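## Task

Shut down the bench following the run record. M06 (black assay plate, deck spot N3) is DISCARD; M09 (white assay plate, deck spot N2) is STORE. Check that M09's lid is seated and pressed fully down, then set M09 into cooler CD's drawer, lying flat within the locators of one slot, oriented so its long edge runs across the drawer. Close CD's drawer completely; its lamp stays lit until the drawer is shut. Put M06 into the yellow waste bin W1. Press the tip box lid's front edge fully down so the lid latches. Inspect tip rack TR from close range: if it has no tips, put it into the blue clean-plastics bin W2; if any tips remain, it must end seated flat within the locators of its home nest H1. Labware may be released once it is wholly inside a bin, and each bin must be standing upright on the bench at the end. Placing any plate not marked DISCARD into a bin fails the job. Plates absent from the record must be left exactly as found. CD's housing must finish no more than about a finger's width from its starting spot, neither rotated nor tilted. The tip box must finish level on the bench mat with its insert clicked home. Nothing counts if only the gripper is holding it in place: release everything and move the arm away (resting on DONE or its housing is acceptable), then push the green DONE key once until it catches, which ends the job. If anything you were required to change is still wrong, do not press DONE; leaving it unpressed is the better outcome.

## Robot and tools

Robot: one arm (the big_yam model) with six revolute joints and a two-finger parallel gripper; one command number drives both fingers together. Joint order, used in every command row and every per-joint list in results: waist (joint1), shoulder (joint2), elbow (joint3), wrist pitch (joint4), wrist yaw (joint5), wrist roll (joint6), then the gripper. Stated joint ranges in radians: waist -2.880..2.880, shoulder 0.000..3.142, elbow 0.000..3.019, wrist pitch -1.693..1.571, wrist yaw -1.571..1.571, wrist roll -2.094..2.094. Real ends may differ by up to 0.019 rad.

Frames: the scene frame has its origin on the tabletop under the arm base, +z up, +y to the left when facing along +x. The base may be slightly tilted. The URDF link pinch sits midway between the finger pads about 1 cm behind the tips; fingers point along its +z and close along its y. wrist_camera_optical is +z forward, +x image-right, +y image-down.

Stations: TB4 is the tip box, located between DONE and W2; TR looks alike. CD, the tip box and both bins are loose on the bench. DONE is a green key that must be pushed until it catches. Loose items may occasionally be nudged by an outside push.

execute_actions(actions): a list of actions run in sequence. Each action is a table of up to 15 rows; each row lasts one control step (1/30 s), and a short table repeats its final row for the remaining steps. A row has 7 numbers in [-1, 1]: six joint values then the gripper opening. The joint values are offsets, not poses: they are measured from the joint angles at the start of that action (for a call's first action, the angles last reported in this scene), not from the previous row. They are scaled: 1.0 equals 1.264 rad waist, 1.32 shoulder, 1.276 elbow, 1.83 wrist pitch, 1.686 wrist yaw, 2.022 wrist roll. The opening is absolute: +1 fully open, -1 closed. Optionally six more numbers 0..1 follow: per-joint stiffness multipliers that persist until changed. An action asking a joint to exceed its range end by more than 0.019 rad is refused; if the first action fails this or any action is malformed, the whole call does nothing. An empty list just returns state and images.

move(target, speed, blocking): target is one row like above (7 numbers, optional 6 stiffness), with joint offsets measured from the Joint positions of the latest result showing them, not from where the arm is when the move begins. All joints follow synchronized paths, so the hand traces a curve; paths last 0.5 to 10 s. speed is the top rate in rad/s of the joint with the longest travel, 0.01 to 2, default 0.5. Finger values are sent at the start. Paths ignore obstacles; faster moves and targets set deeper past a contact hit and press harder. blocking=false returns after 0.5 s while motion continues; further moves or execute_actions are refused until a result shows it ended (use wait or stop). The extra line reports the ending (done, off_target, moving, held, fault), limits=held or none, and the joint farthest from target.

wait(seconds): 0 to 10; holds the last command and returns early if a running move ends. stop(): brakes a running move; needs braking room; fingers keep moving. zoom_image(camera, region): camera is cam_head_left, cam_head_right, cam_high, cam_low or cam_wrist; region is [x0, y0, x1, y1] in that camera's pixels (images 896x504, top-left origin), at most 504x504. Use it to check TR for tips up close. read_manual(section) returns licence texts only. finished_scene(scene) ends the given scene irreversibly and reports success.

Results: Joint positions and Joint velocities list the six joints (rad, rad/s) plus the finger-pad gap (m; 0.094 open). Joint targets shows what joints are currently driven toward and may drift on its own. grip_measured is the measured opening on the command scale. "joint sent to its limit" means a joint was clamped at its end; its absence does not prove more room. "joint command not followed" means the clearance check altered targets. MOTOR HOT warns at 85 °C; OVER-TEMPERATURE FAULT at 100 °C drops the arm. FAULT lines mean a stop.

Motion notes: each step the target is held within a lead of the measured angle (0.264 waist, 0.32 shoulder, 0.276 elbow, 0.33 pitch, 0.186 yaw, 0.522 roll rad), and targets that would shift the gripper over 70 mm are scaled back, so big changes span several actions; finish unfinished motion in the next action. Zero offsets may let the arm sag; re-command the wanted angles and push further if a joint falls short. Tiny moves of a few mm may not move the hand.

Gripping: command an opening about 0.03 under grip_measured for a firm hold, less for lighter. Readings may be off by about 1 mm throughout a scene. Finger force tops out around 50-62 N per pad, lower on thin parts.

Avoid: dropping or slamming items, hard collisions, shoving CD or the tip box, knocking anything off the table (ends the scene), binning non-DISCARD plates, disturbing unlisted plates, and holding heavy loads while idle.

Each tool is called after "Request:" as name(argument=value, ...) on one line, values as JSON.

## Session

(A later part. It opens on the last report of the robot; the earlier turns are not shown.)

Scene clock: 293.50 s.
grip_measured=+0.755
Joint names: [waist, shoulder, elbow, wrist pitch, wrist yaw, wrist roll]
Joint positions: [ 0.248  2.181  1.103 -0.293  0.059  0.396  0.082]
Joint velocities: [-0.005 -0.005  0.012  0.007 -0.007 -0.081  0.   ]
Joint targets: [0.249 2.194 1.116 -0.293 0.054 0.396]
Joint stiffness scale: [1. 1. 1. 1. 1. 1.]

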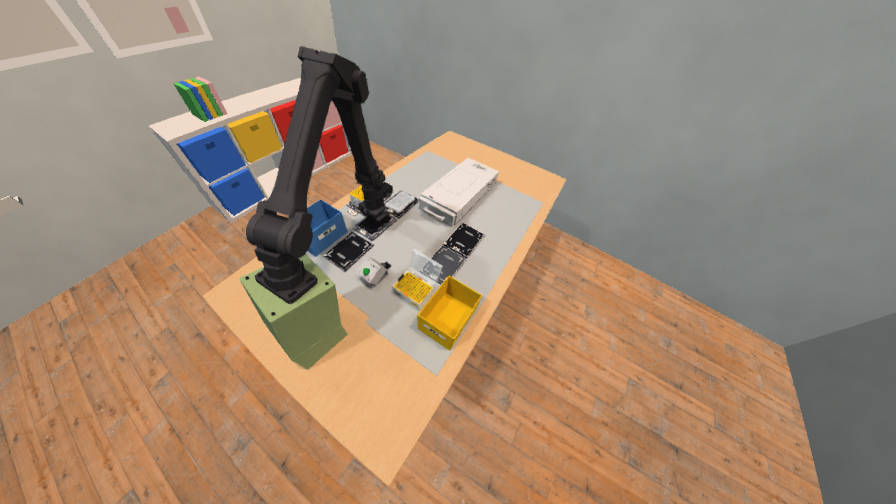

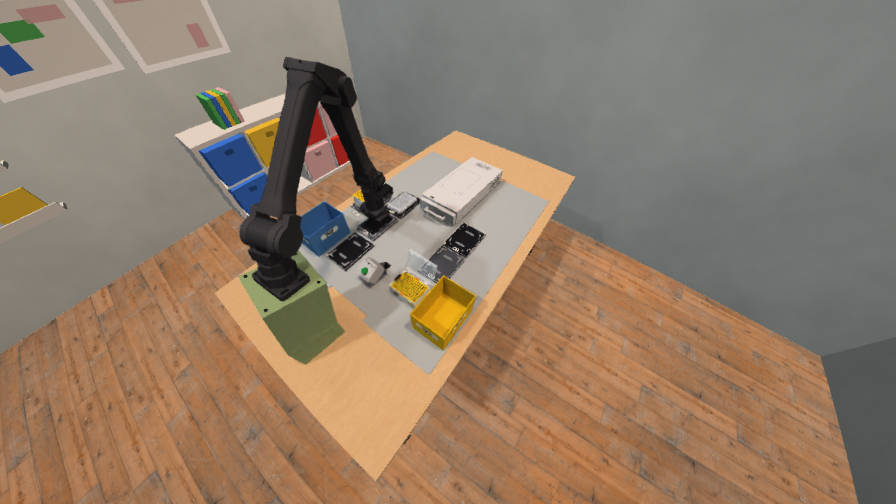

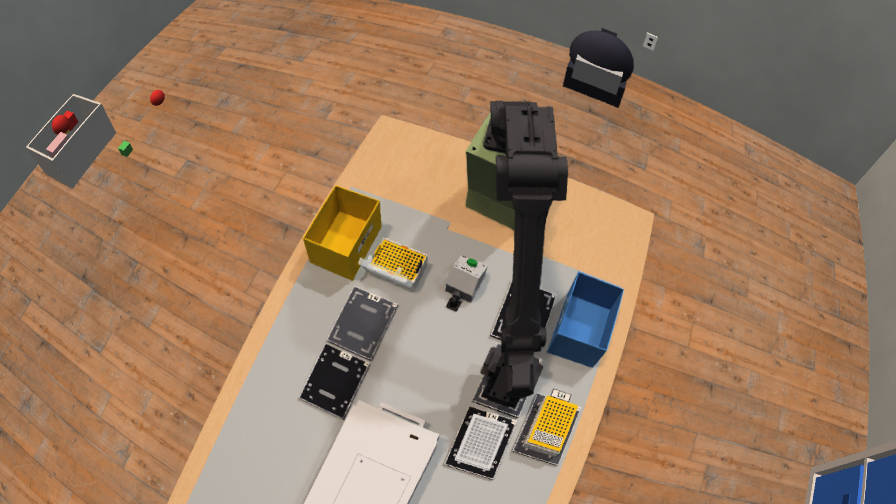

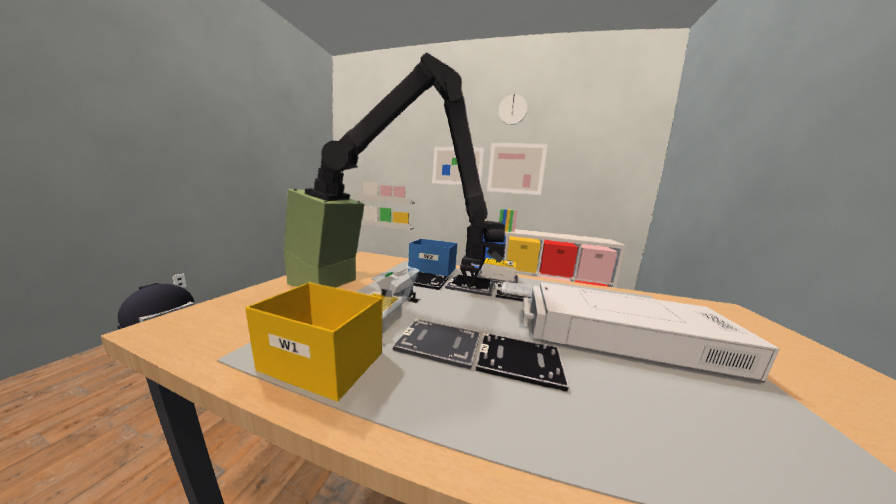

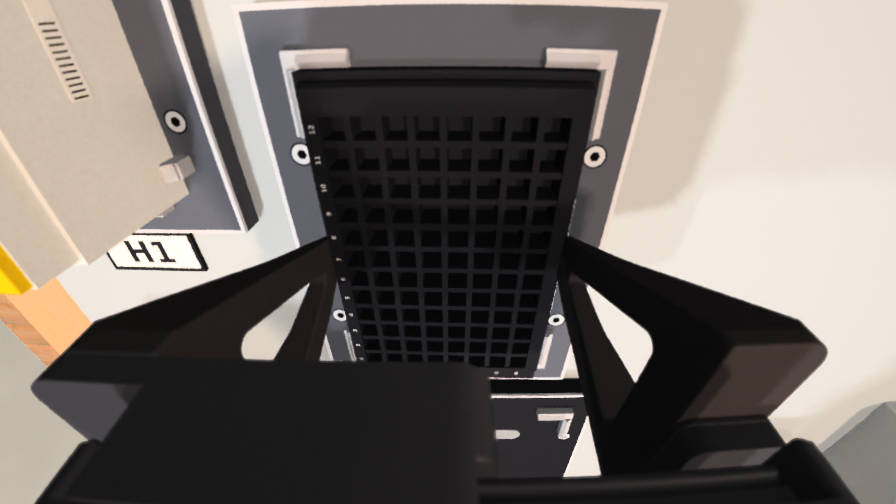

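Request:
move(target=[0,0,0.01,0,0,0,0.72])

Request:
move(target=[0.013,-0.305,-0.07,-0.182,0,0.007,0.72], speed=0.3)

Scene clock: 302.70 s.
grip_measured=+0.739
Joint names: [waist, shoulder, elbow, wrist pitch, wrist yaw, wrist roll]
Joint positions: [ 0.248  2.181  1.103 -0.293  0.06   0.396  0.082]
Joint velocities: [ 0.005 -0.005 -0.002 -0.022  0.037  0.007  0.   ]
Joint targets: [0.248 2.181 1.116 -0.293 0.059 0.396]
Joint stiffness scale: [1. 1. 1. 1. 1. 1.]
move: done; limits=none; farthest joint: the elbow, 0.013 radians from its target (0.013 radians at the start)

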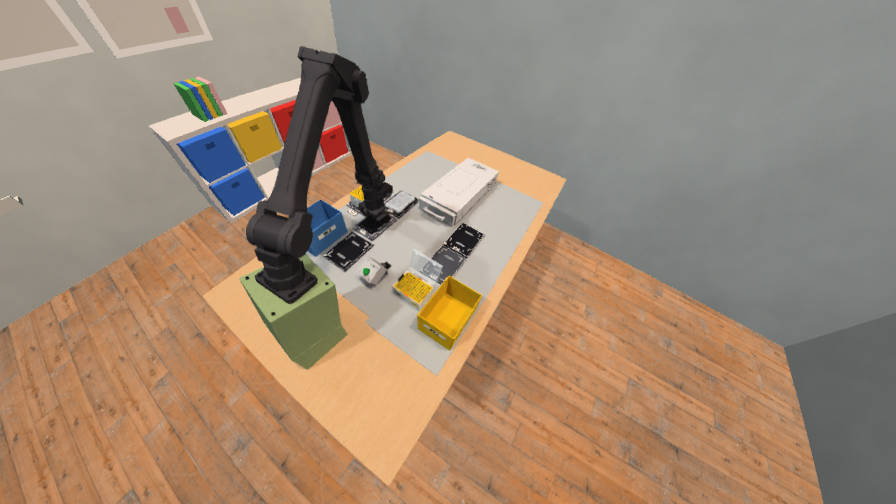

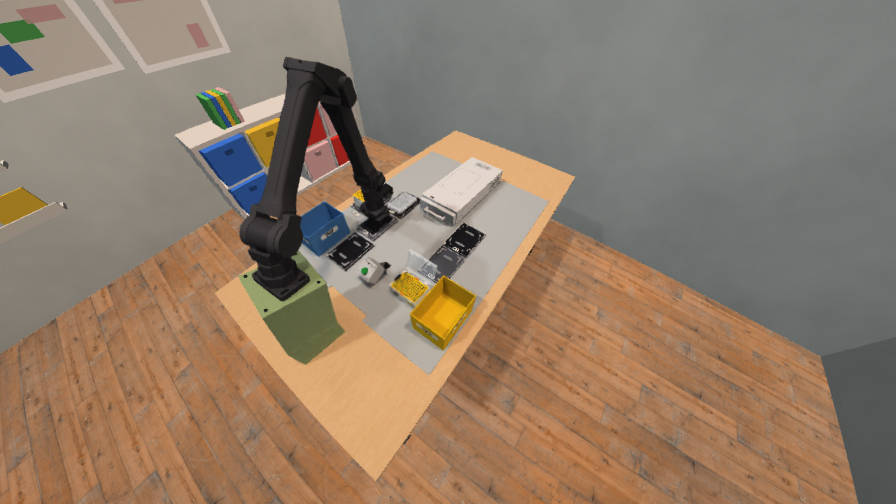

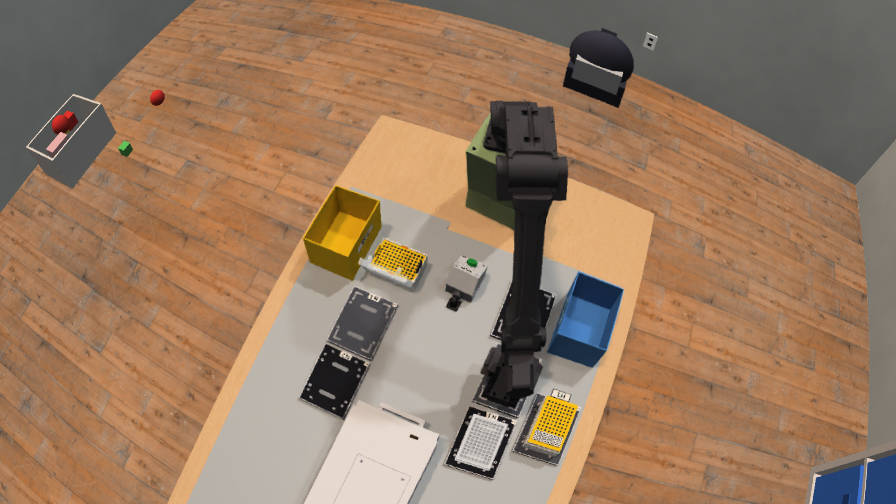

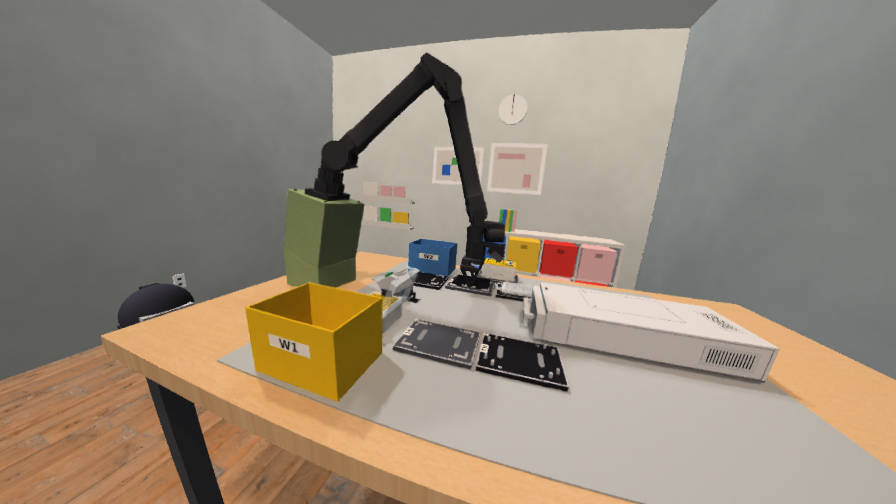

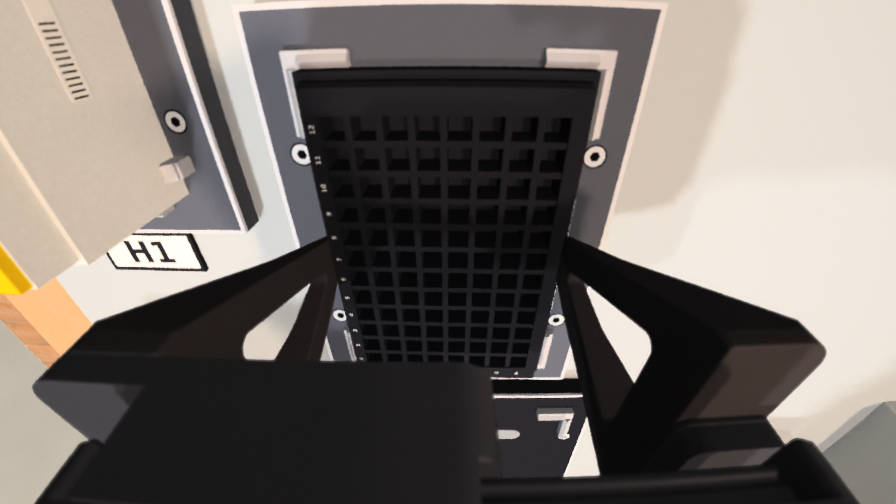

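Scene clock: 304.47 s.
grip_measured=+0.739
Joint names: [waist, shoulder, elbow, wrist pitch, wrist yaw, wrist roll]
Joint positions: [ 0.254  1.778  1.02  -0.61   0.06   0.396  0.082]
Joint velocities: [ 0.005 -0.005  0.007 -0.022  0.037 -0.037 -0.001]
Joint targets: [0.265 1.779 1.013 -0.626 0.060 0.410]
Joint stiffness scale: [1. 1. 1. 1. 1. 1.]
move: done; limits=none; farthest joint: the wrist pitch, 0.016 radians from its target (0.333 radians at the start)

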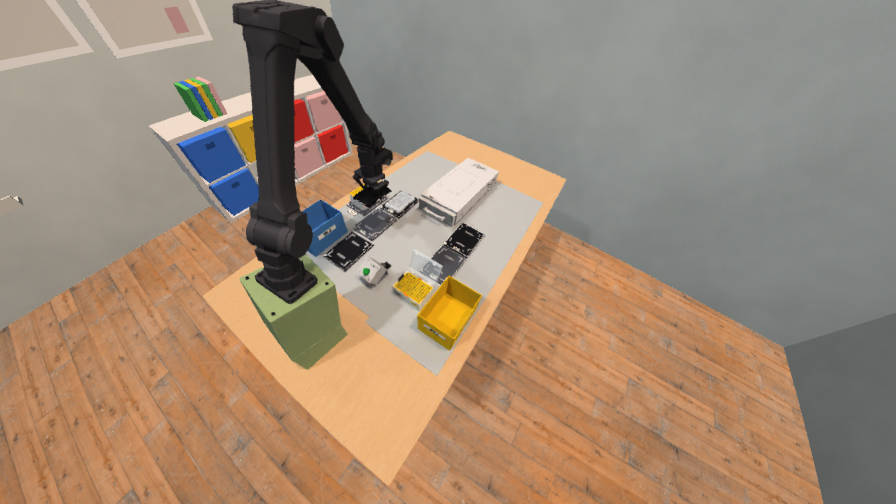

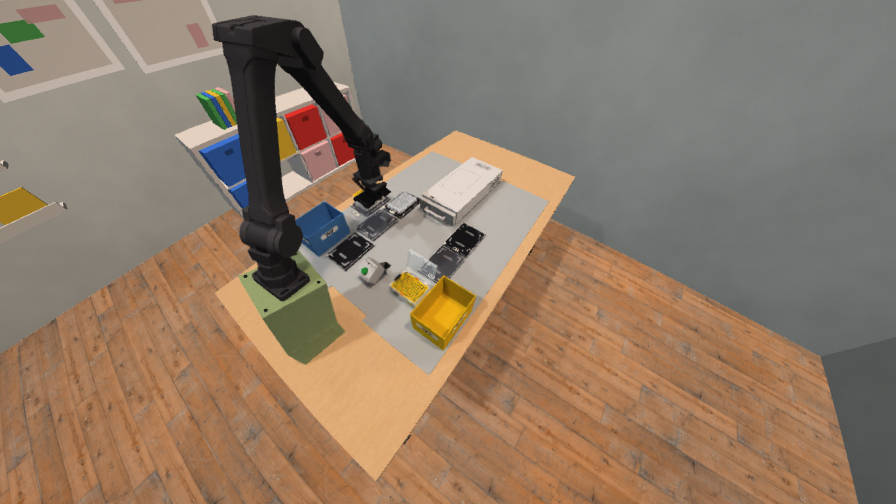

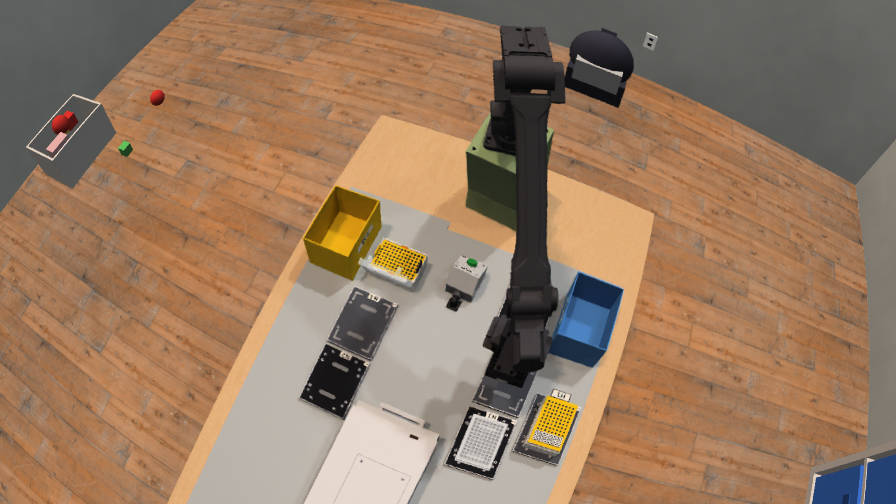

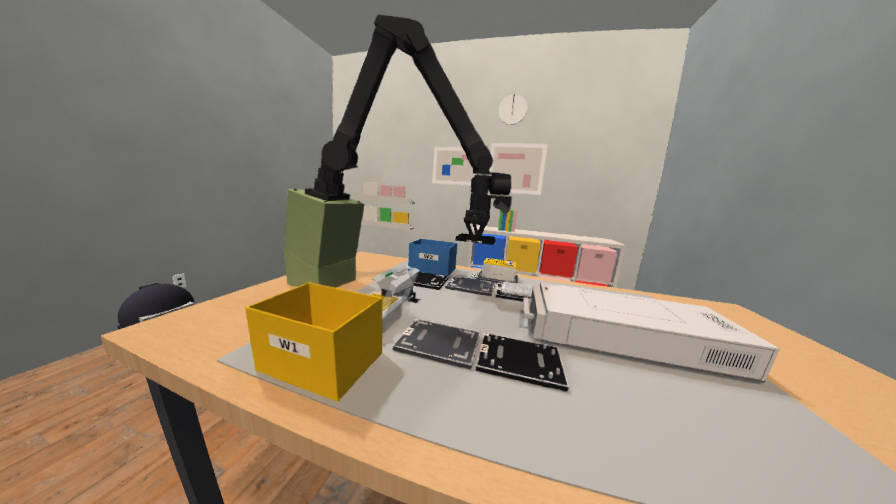

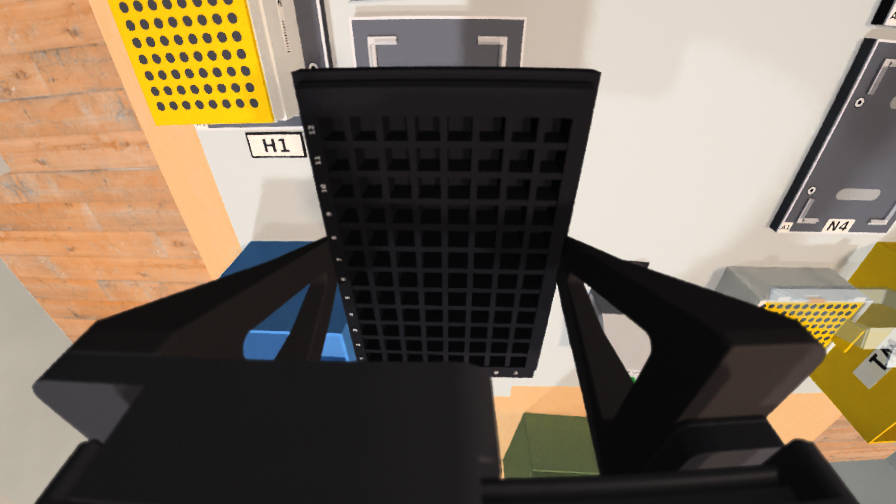

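Tighten and swing over bin.

Request:
move(target=[-0.955,-0.035,-0.124,0.024,-0.13,-0.6,0.705], speed=0.5)

Scene clock: 309.70 s.
grip_measured=+0.737
Joint names: [waist, shoulder, elbow, wrist pitch, wrist yaw, wrist roll]
Joint positions: [-0.961  1.743  0.867 -0.583 -0.157 -0.803  0.082]
Joint velocities: [-0.015 -0.015 -0.007 -0.007 -0.051 -0.022 -0.   ]
Joint targets: [-0.953 1.731 0.861 -0.566 -0.160 -0.817]
Joint stiffness scale: [1. 1. 1. 1. 1. 1.]
move: done; limits=none; farthest joint: the wrist pitch, 0.017 radians from its target (0.044 radians at the start)

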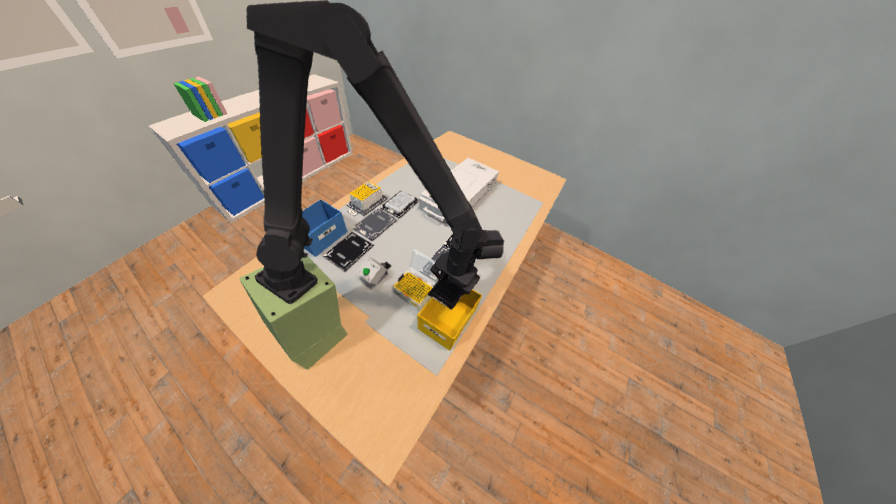

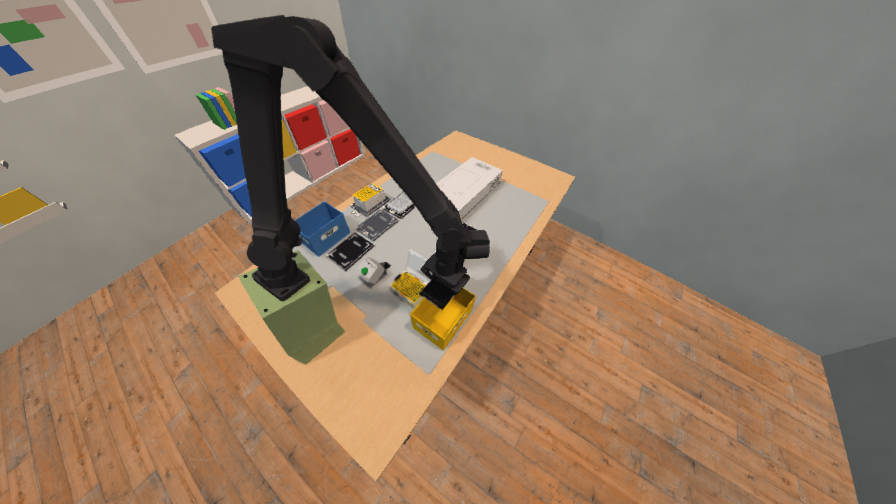

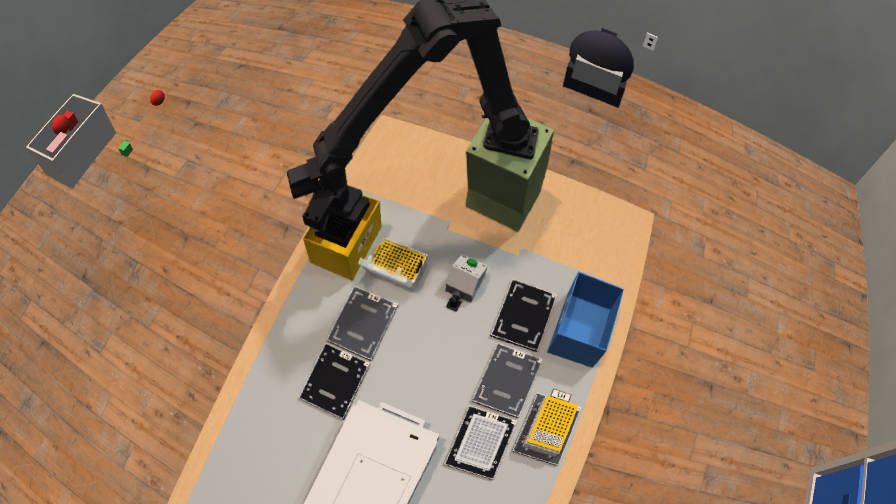

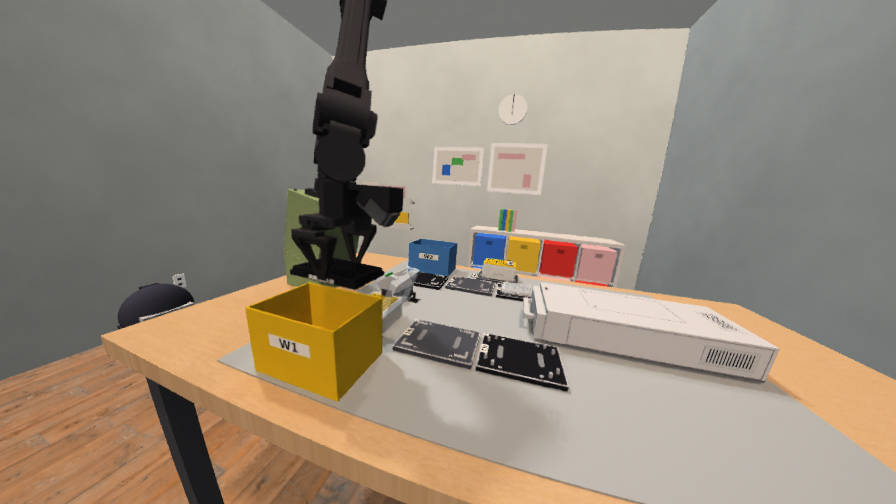

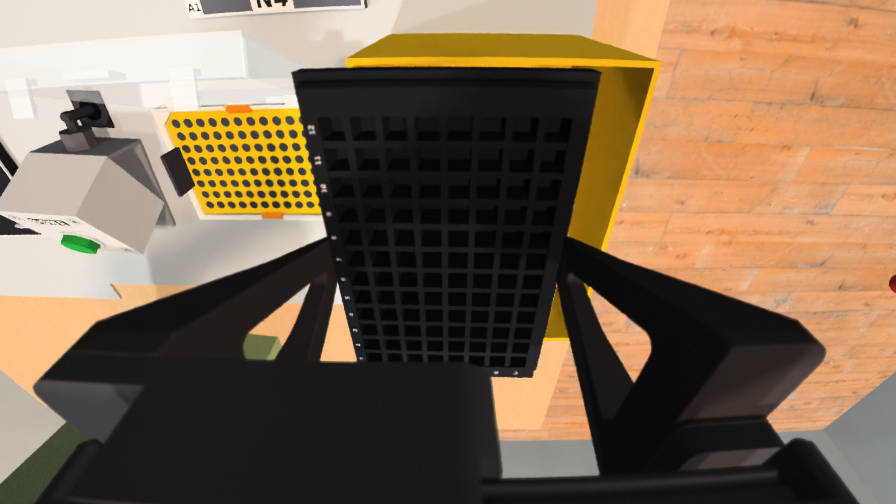

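Request:
move(target=[-0.052,0.092,0.03,0.046,-0.008,-0.036,0.705], speed=0.2)

Scene clock: 315.57 s.
grip_measured=+0.737
Joint names: [waist, shoulder, elbow, wrist pitch, wrist yaw, wrist roll]
Joint positions: [-1.019  1.846  0.881 -0.515 -0.168 -0.861  0.082]
Joint velocities: [-0.005  0.015 -0.002 -0.002  0.066 -0.022 -0.   ]
Joint targets: [-1.027 1.865 0.905 -0.499 -0.170 -0.875]
Joint stiffness scale: [1. 1. 1. 1. 1. 1.]
move: off_target; limits=none; farthest joint: the elbow, 0.024 radians from its target (0.038 radians at the start)

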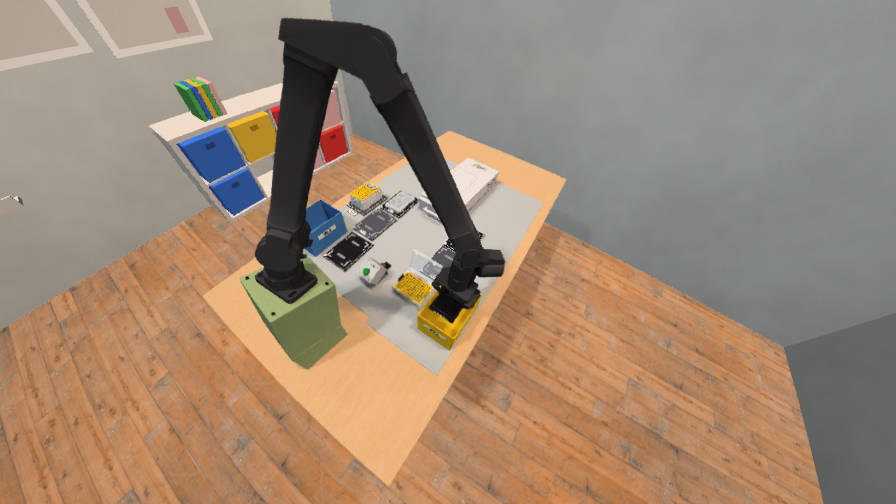

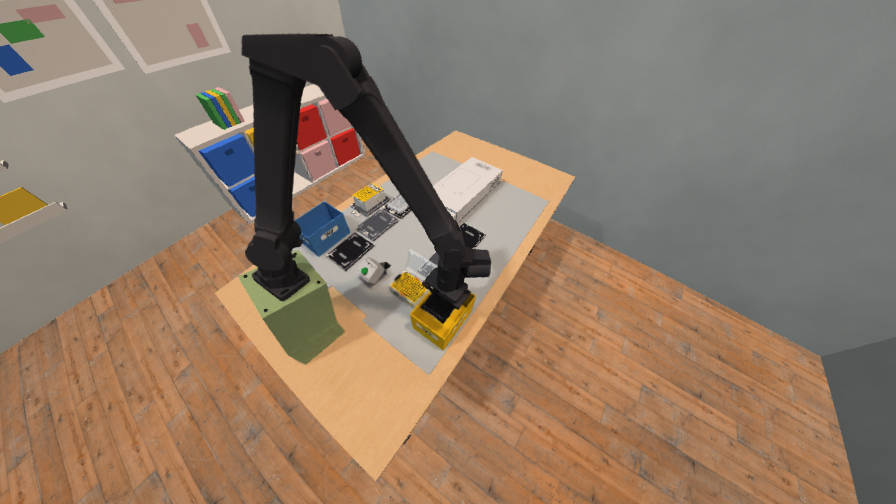

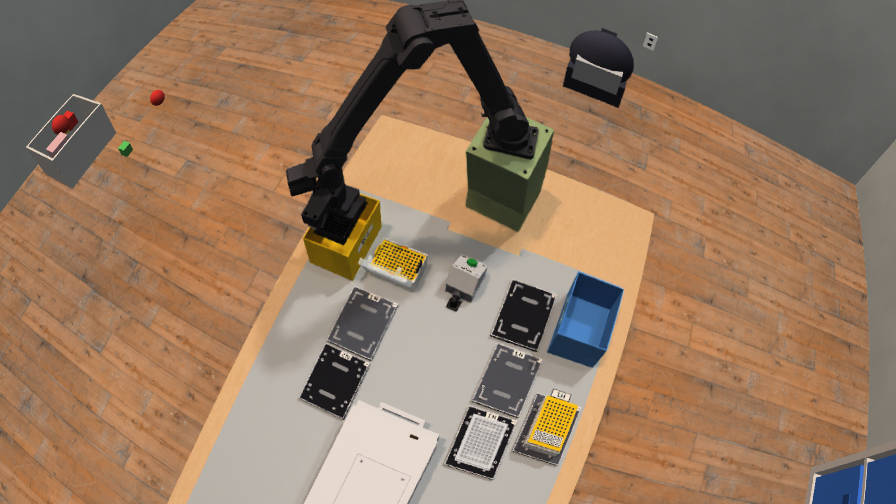

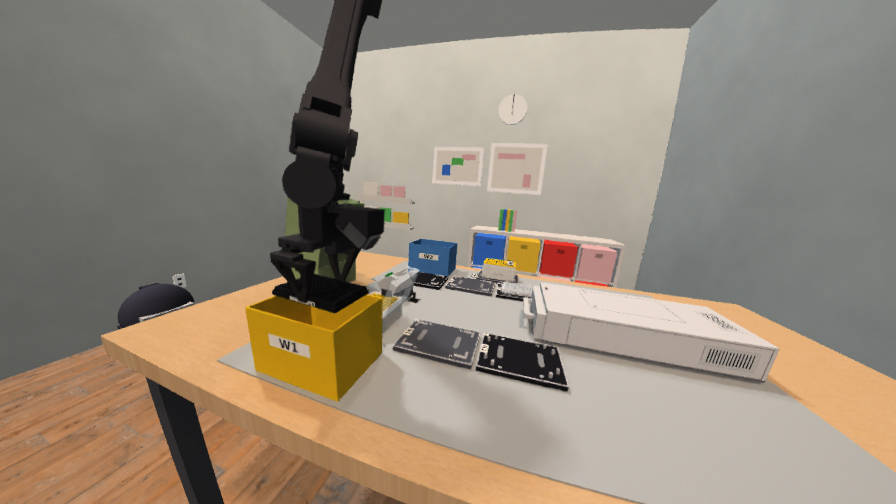

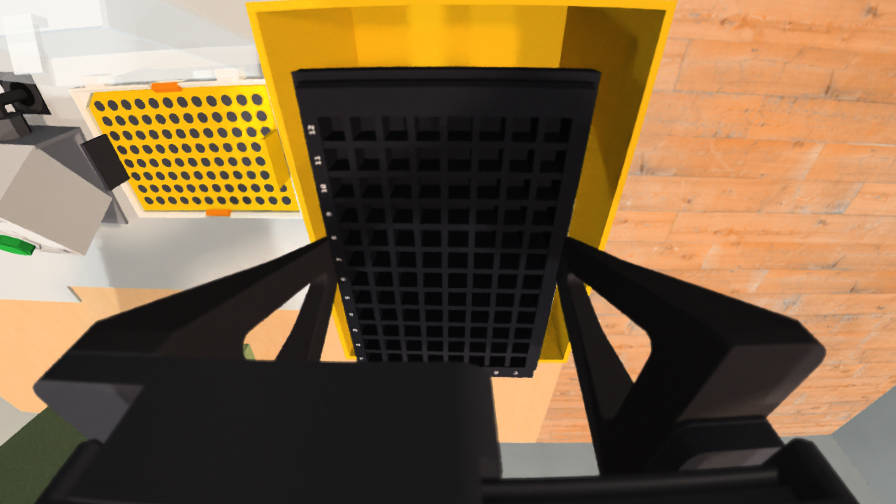

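Request:
move(target=[0.016,0.128,0.046,0.078,0,0.01,0.705], speed=0.12)

Scene clock: 324.00 s.
grip_measured=+0.737
Joint names: [waist, shoulder, elbow, wrist pitch, wrist yaw, wrist roll]
Joint positions: [-1.012  1.992  0.92  -0.389 -0.168 -0.855  0.082]
Joint velocities: [ 0.005  0.005 -0.027 -0.002  0.007 -0.037 -0.001]
Joint targets: [-0.999 2.015 0.940 -0.373 -0.168 -0.841]
Joint stiffness scale: [1. 1. 1. 1. 1. 1.]
move: off_target; limits=none; farthest joint: the shoulder, 0.023 radians from its target (0.169 radians at the start)

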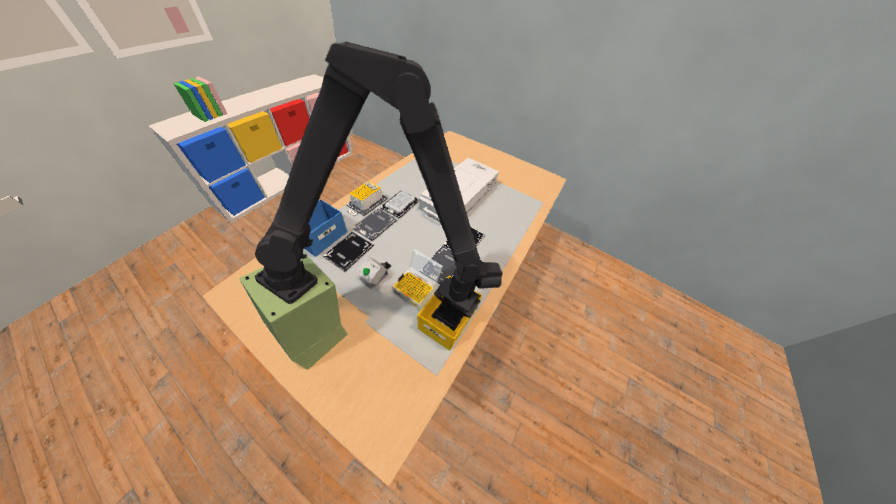

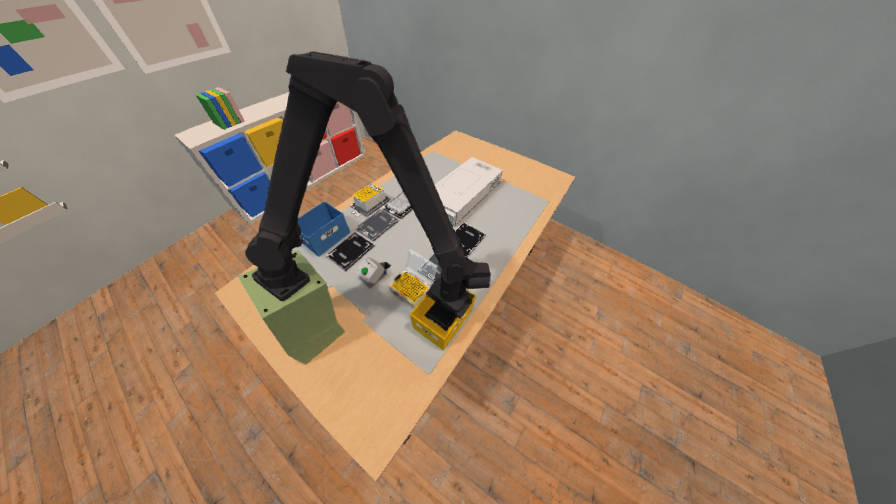

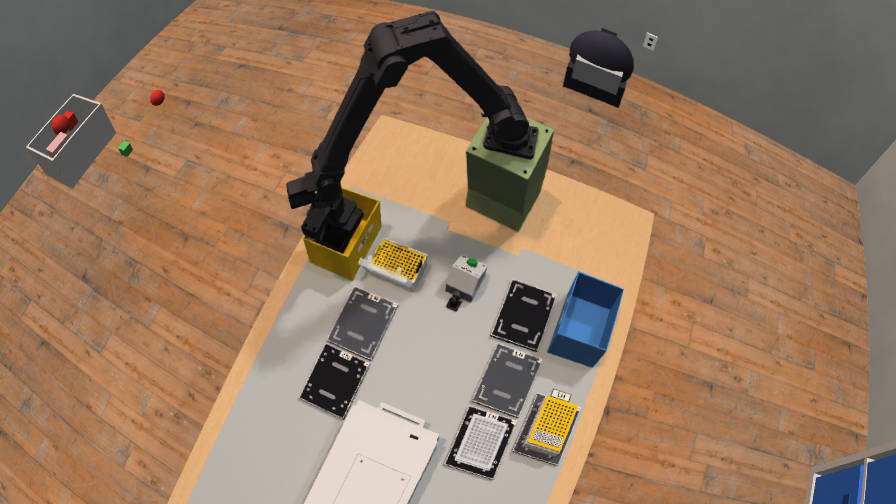

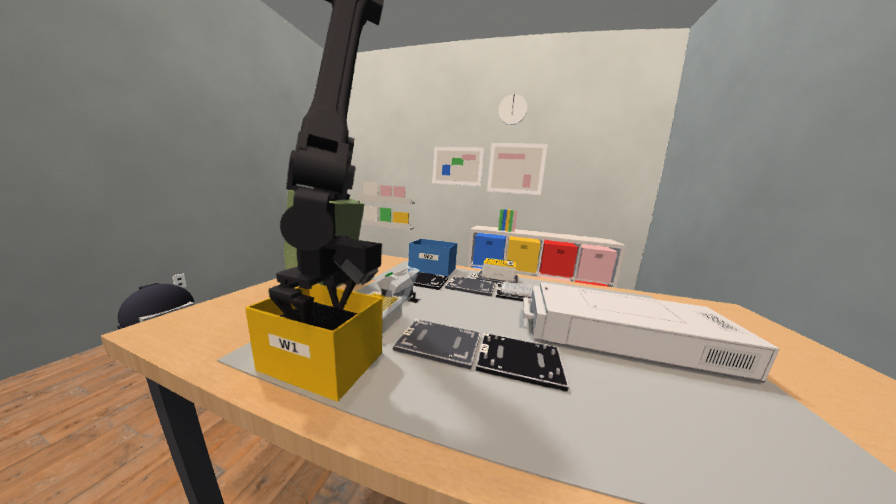

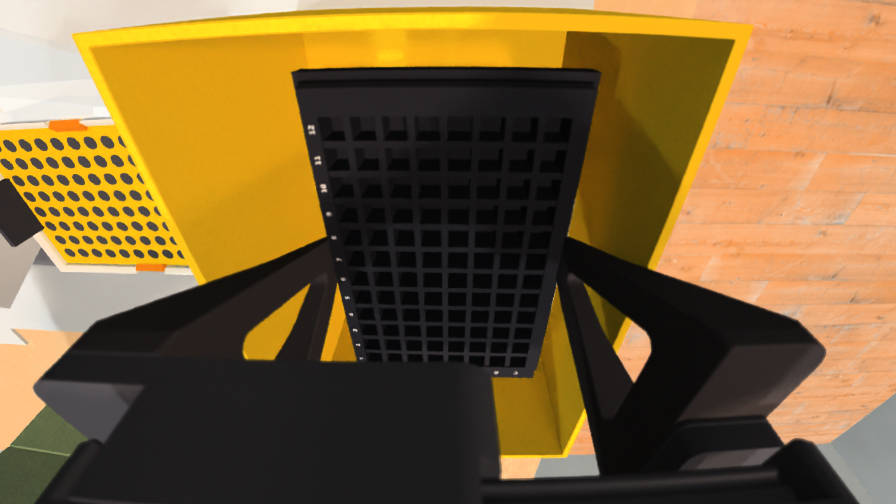

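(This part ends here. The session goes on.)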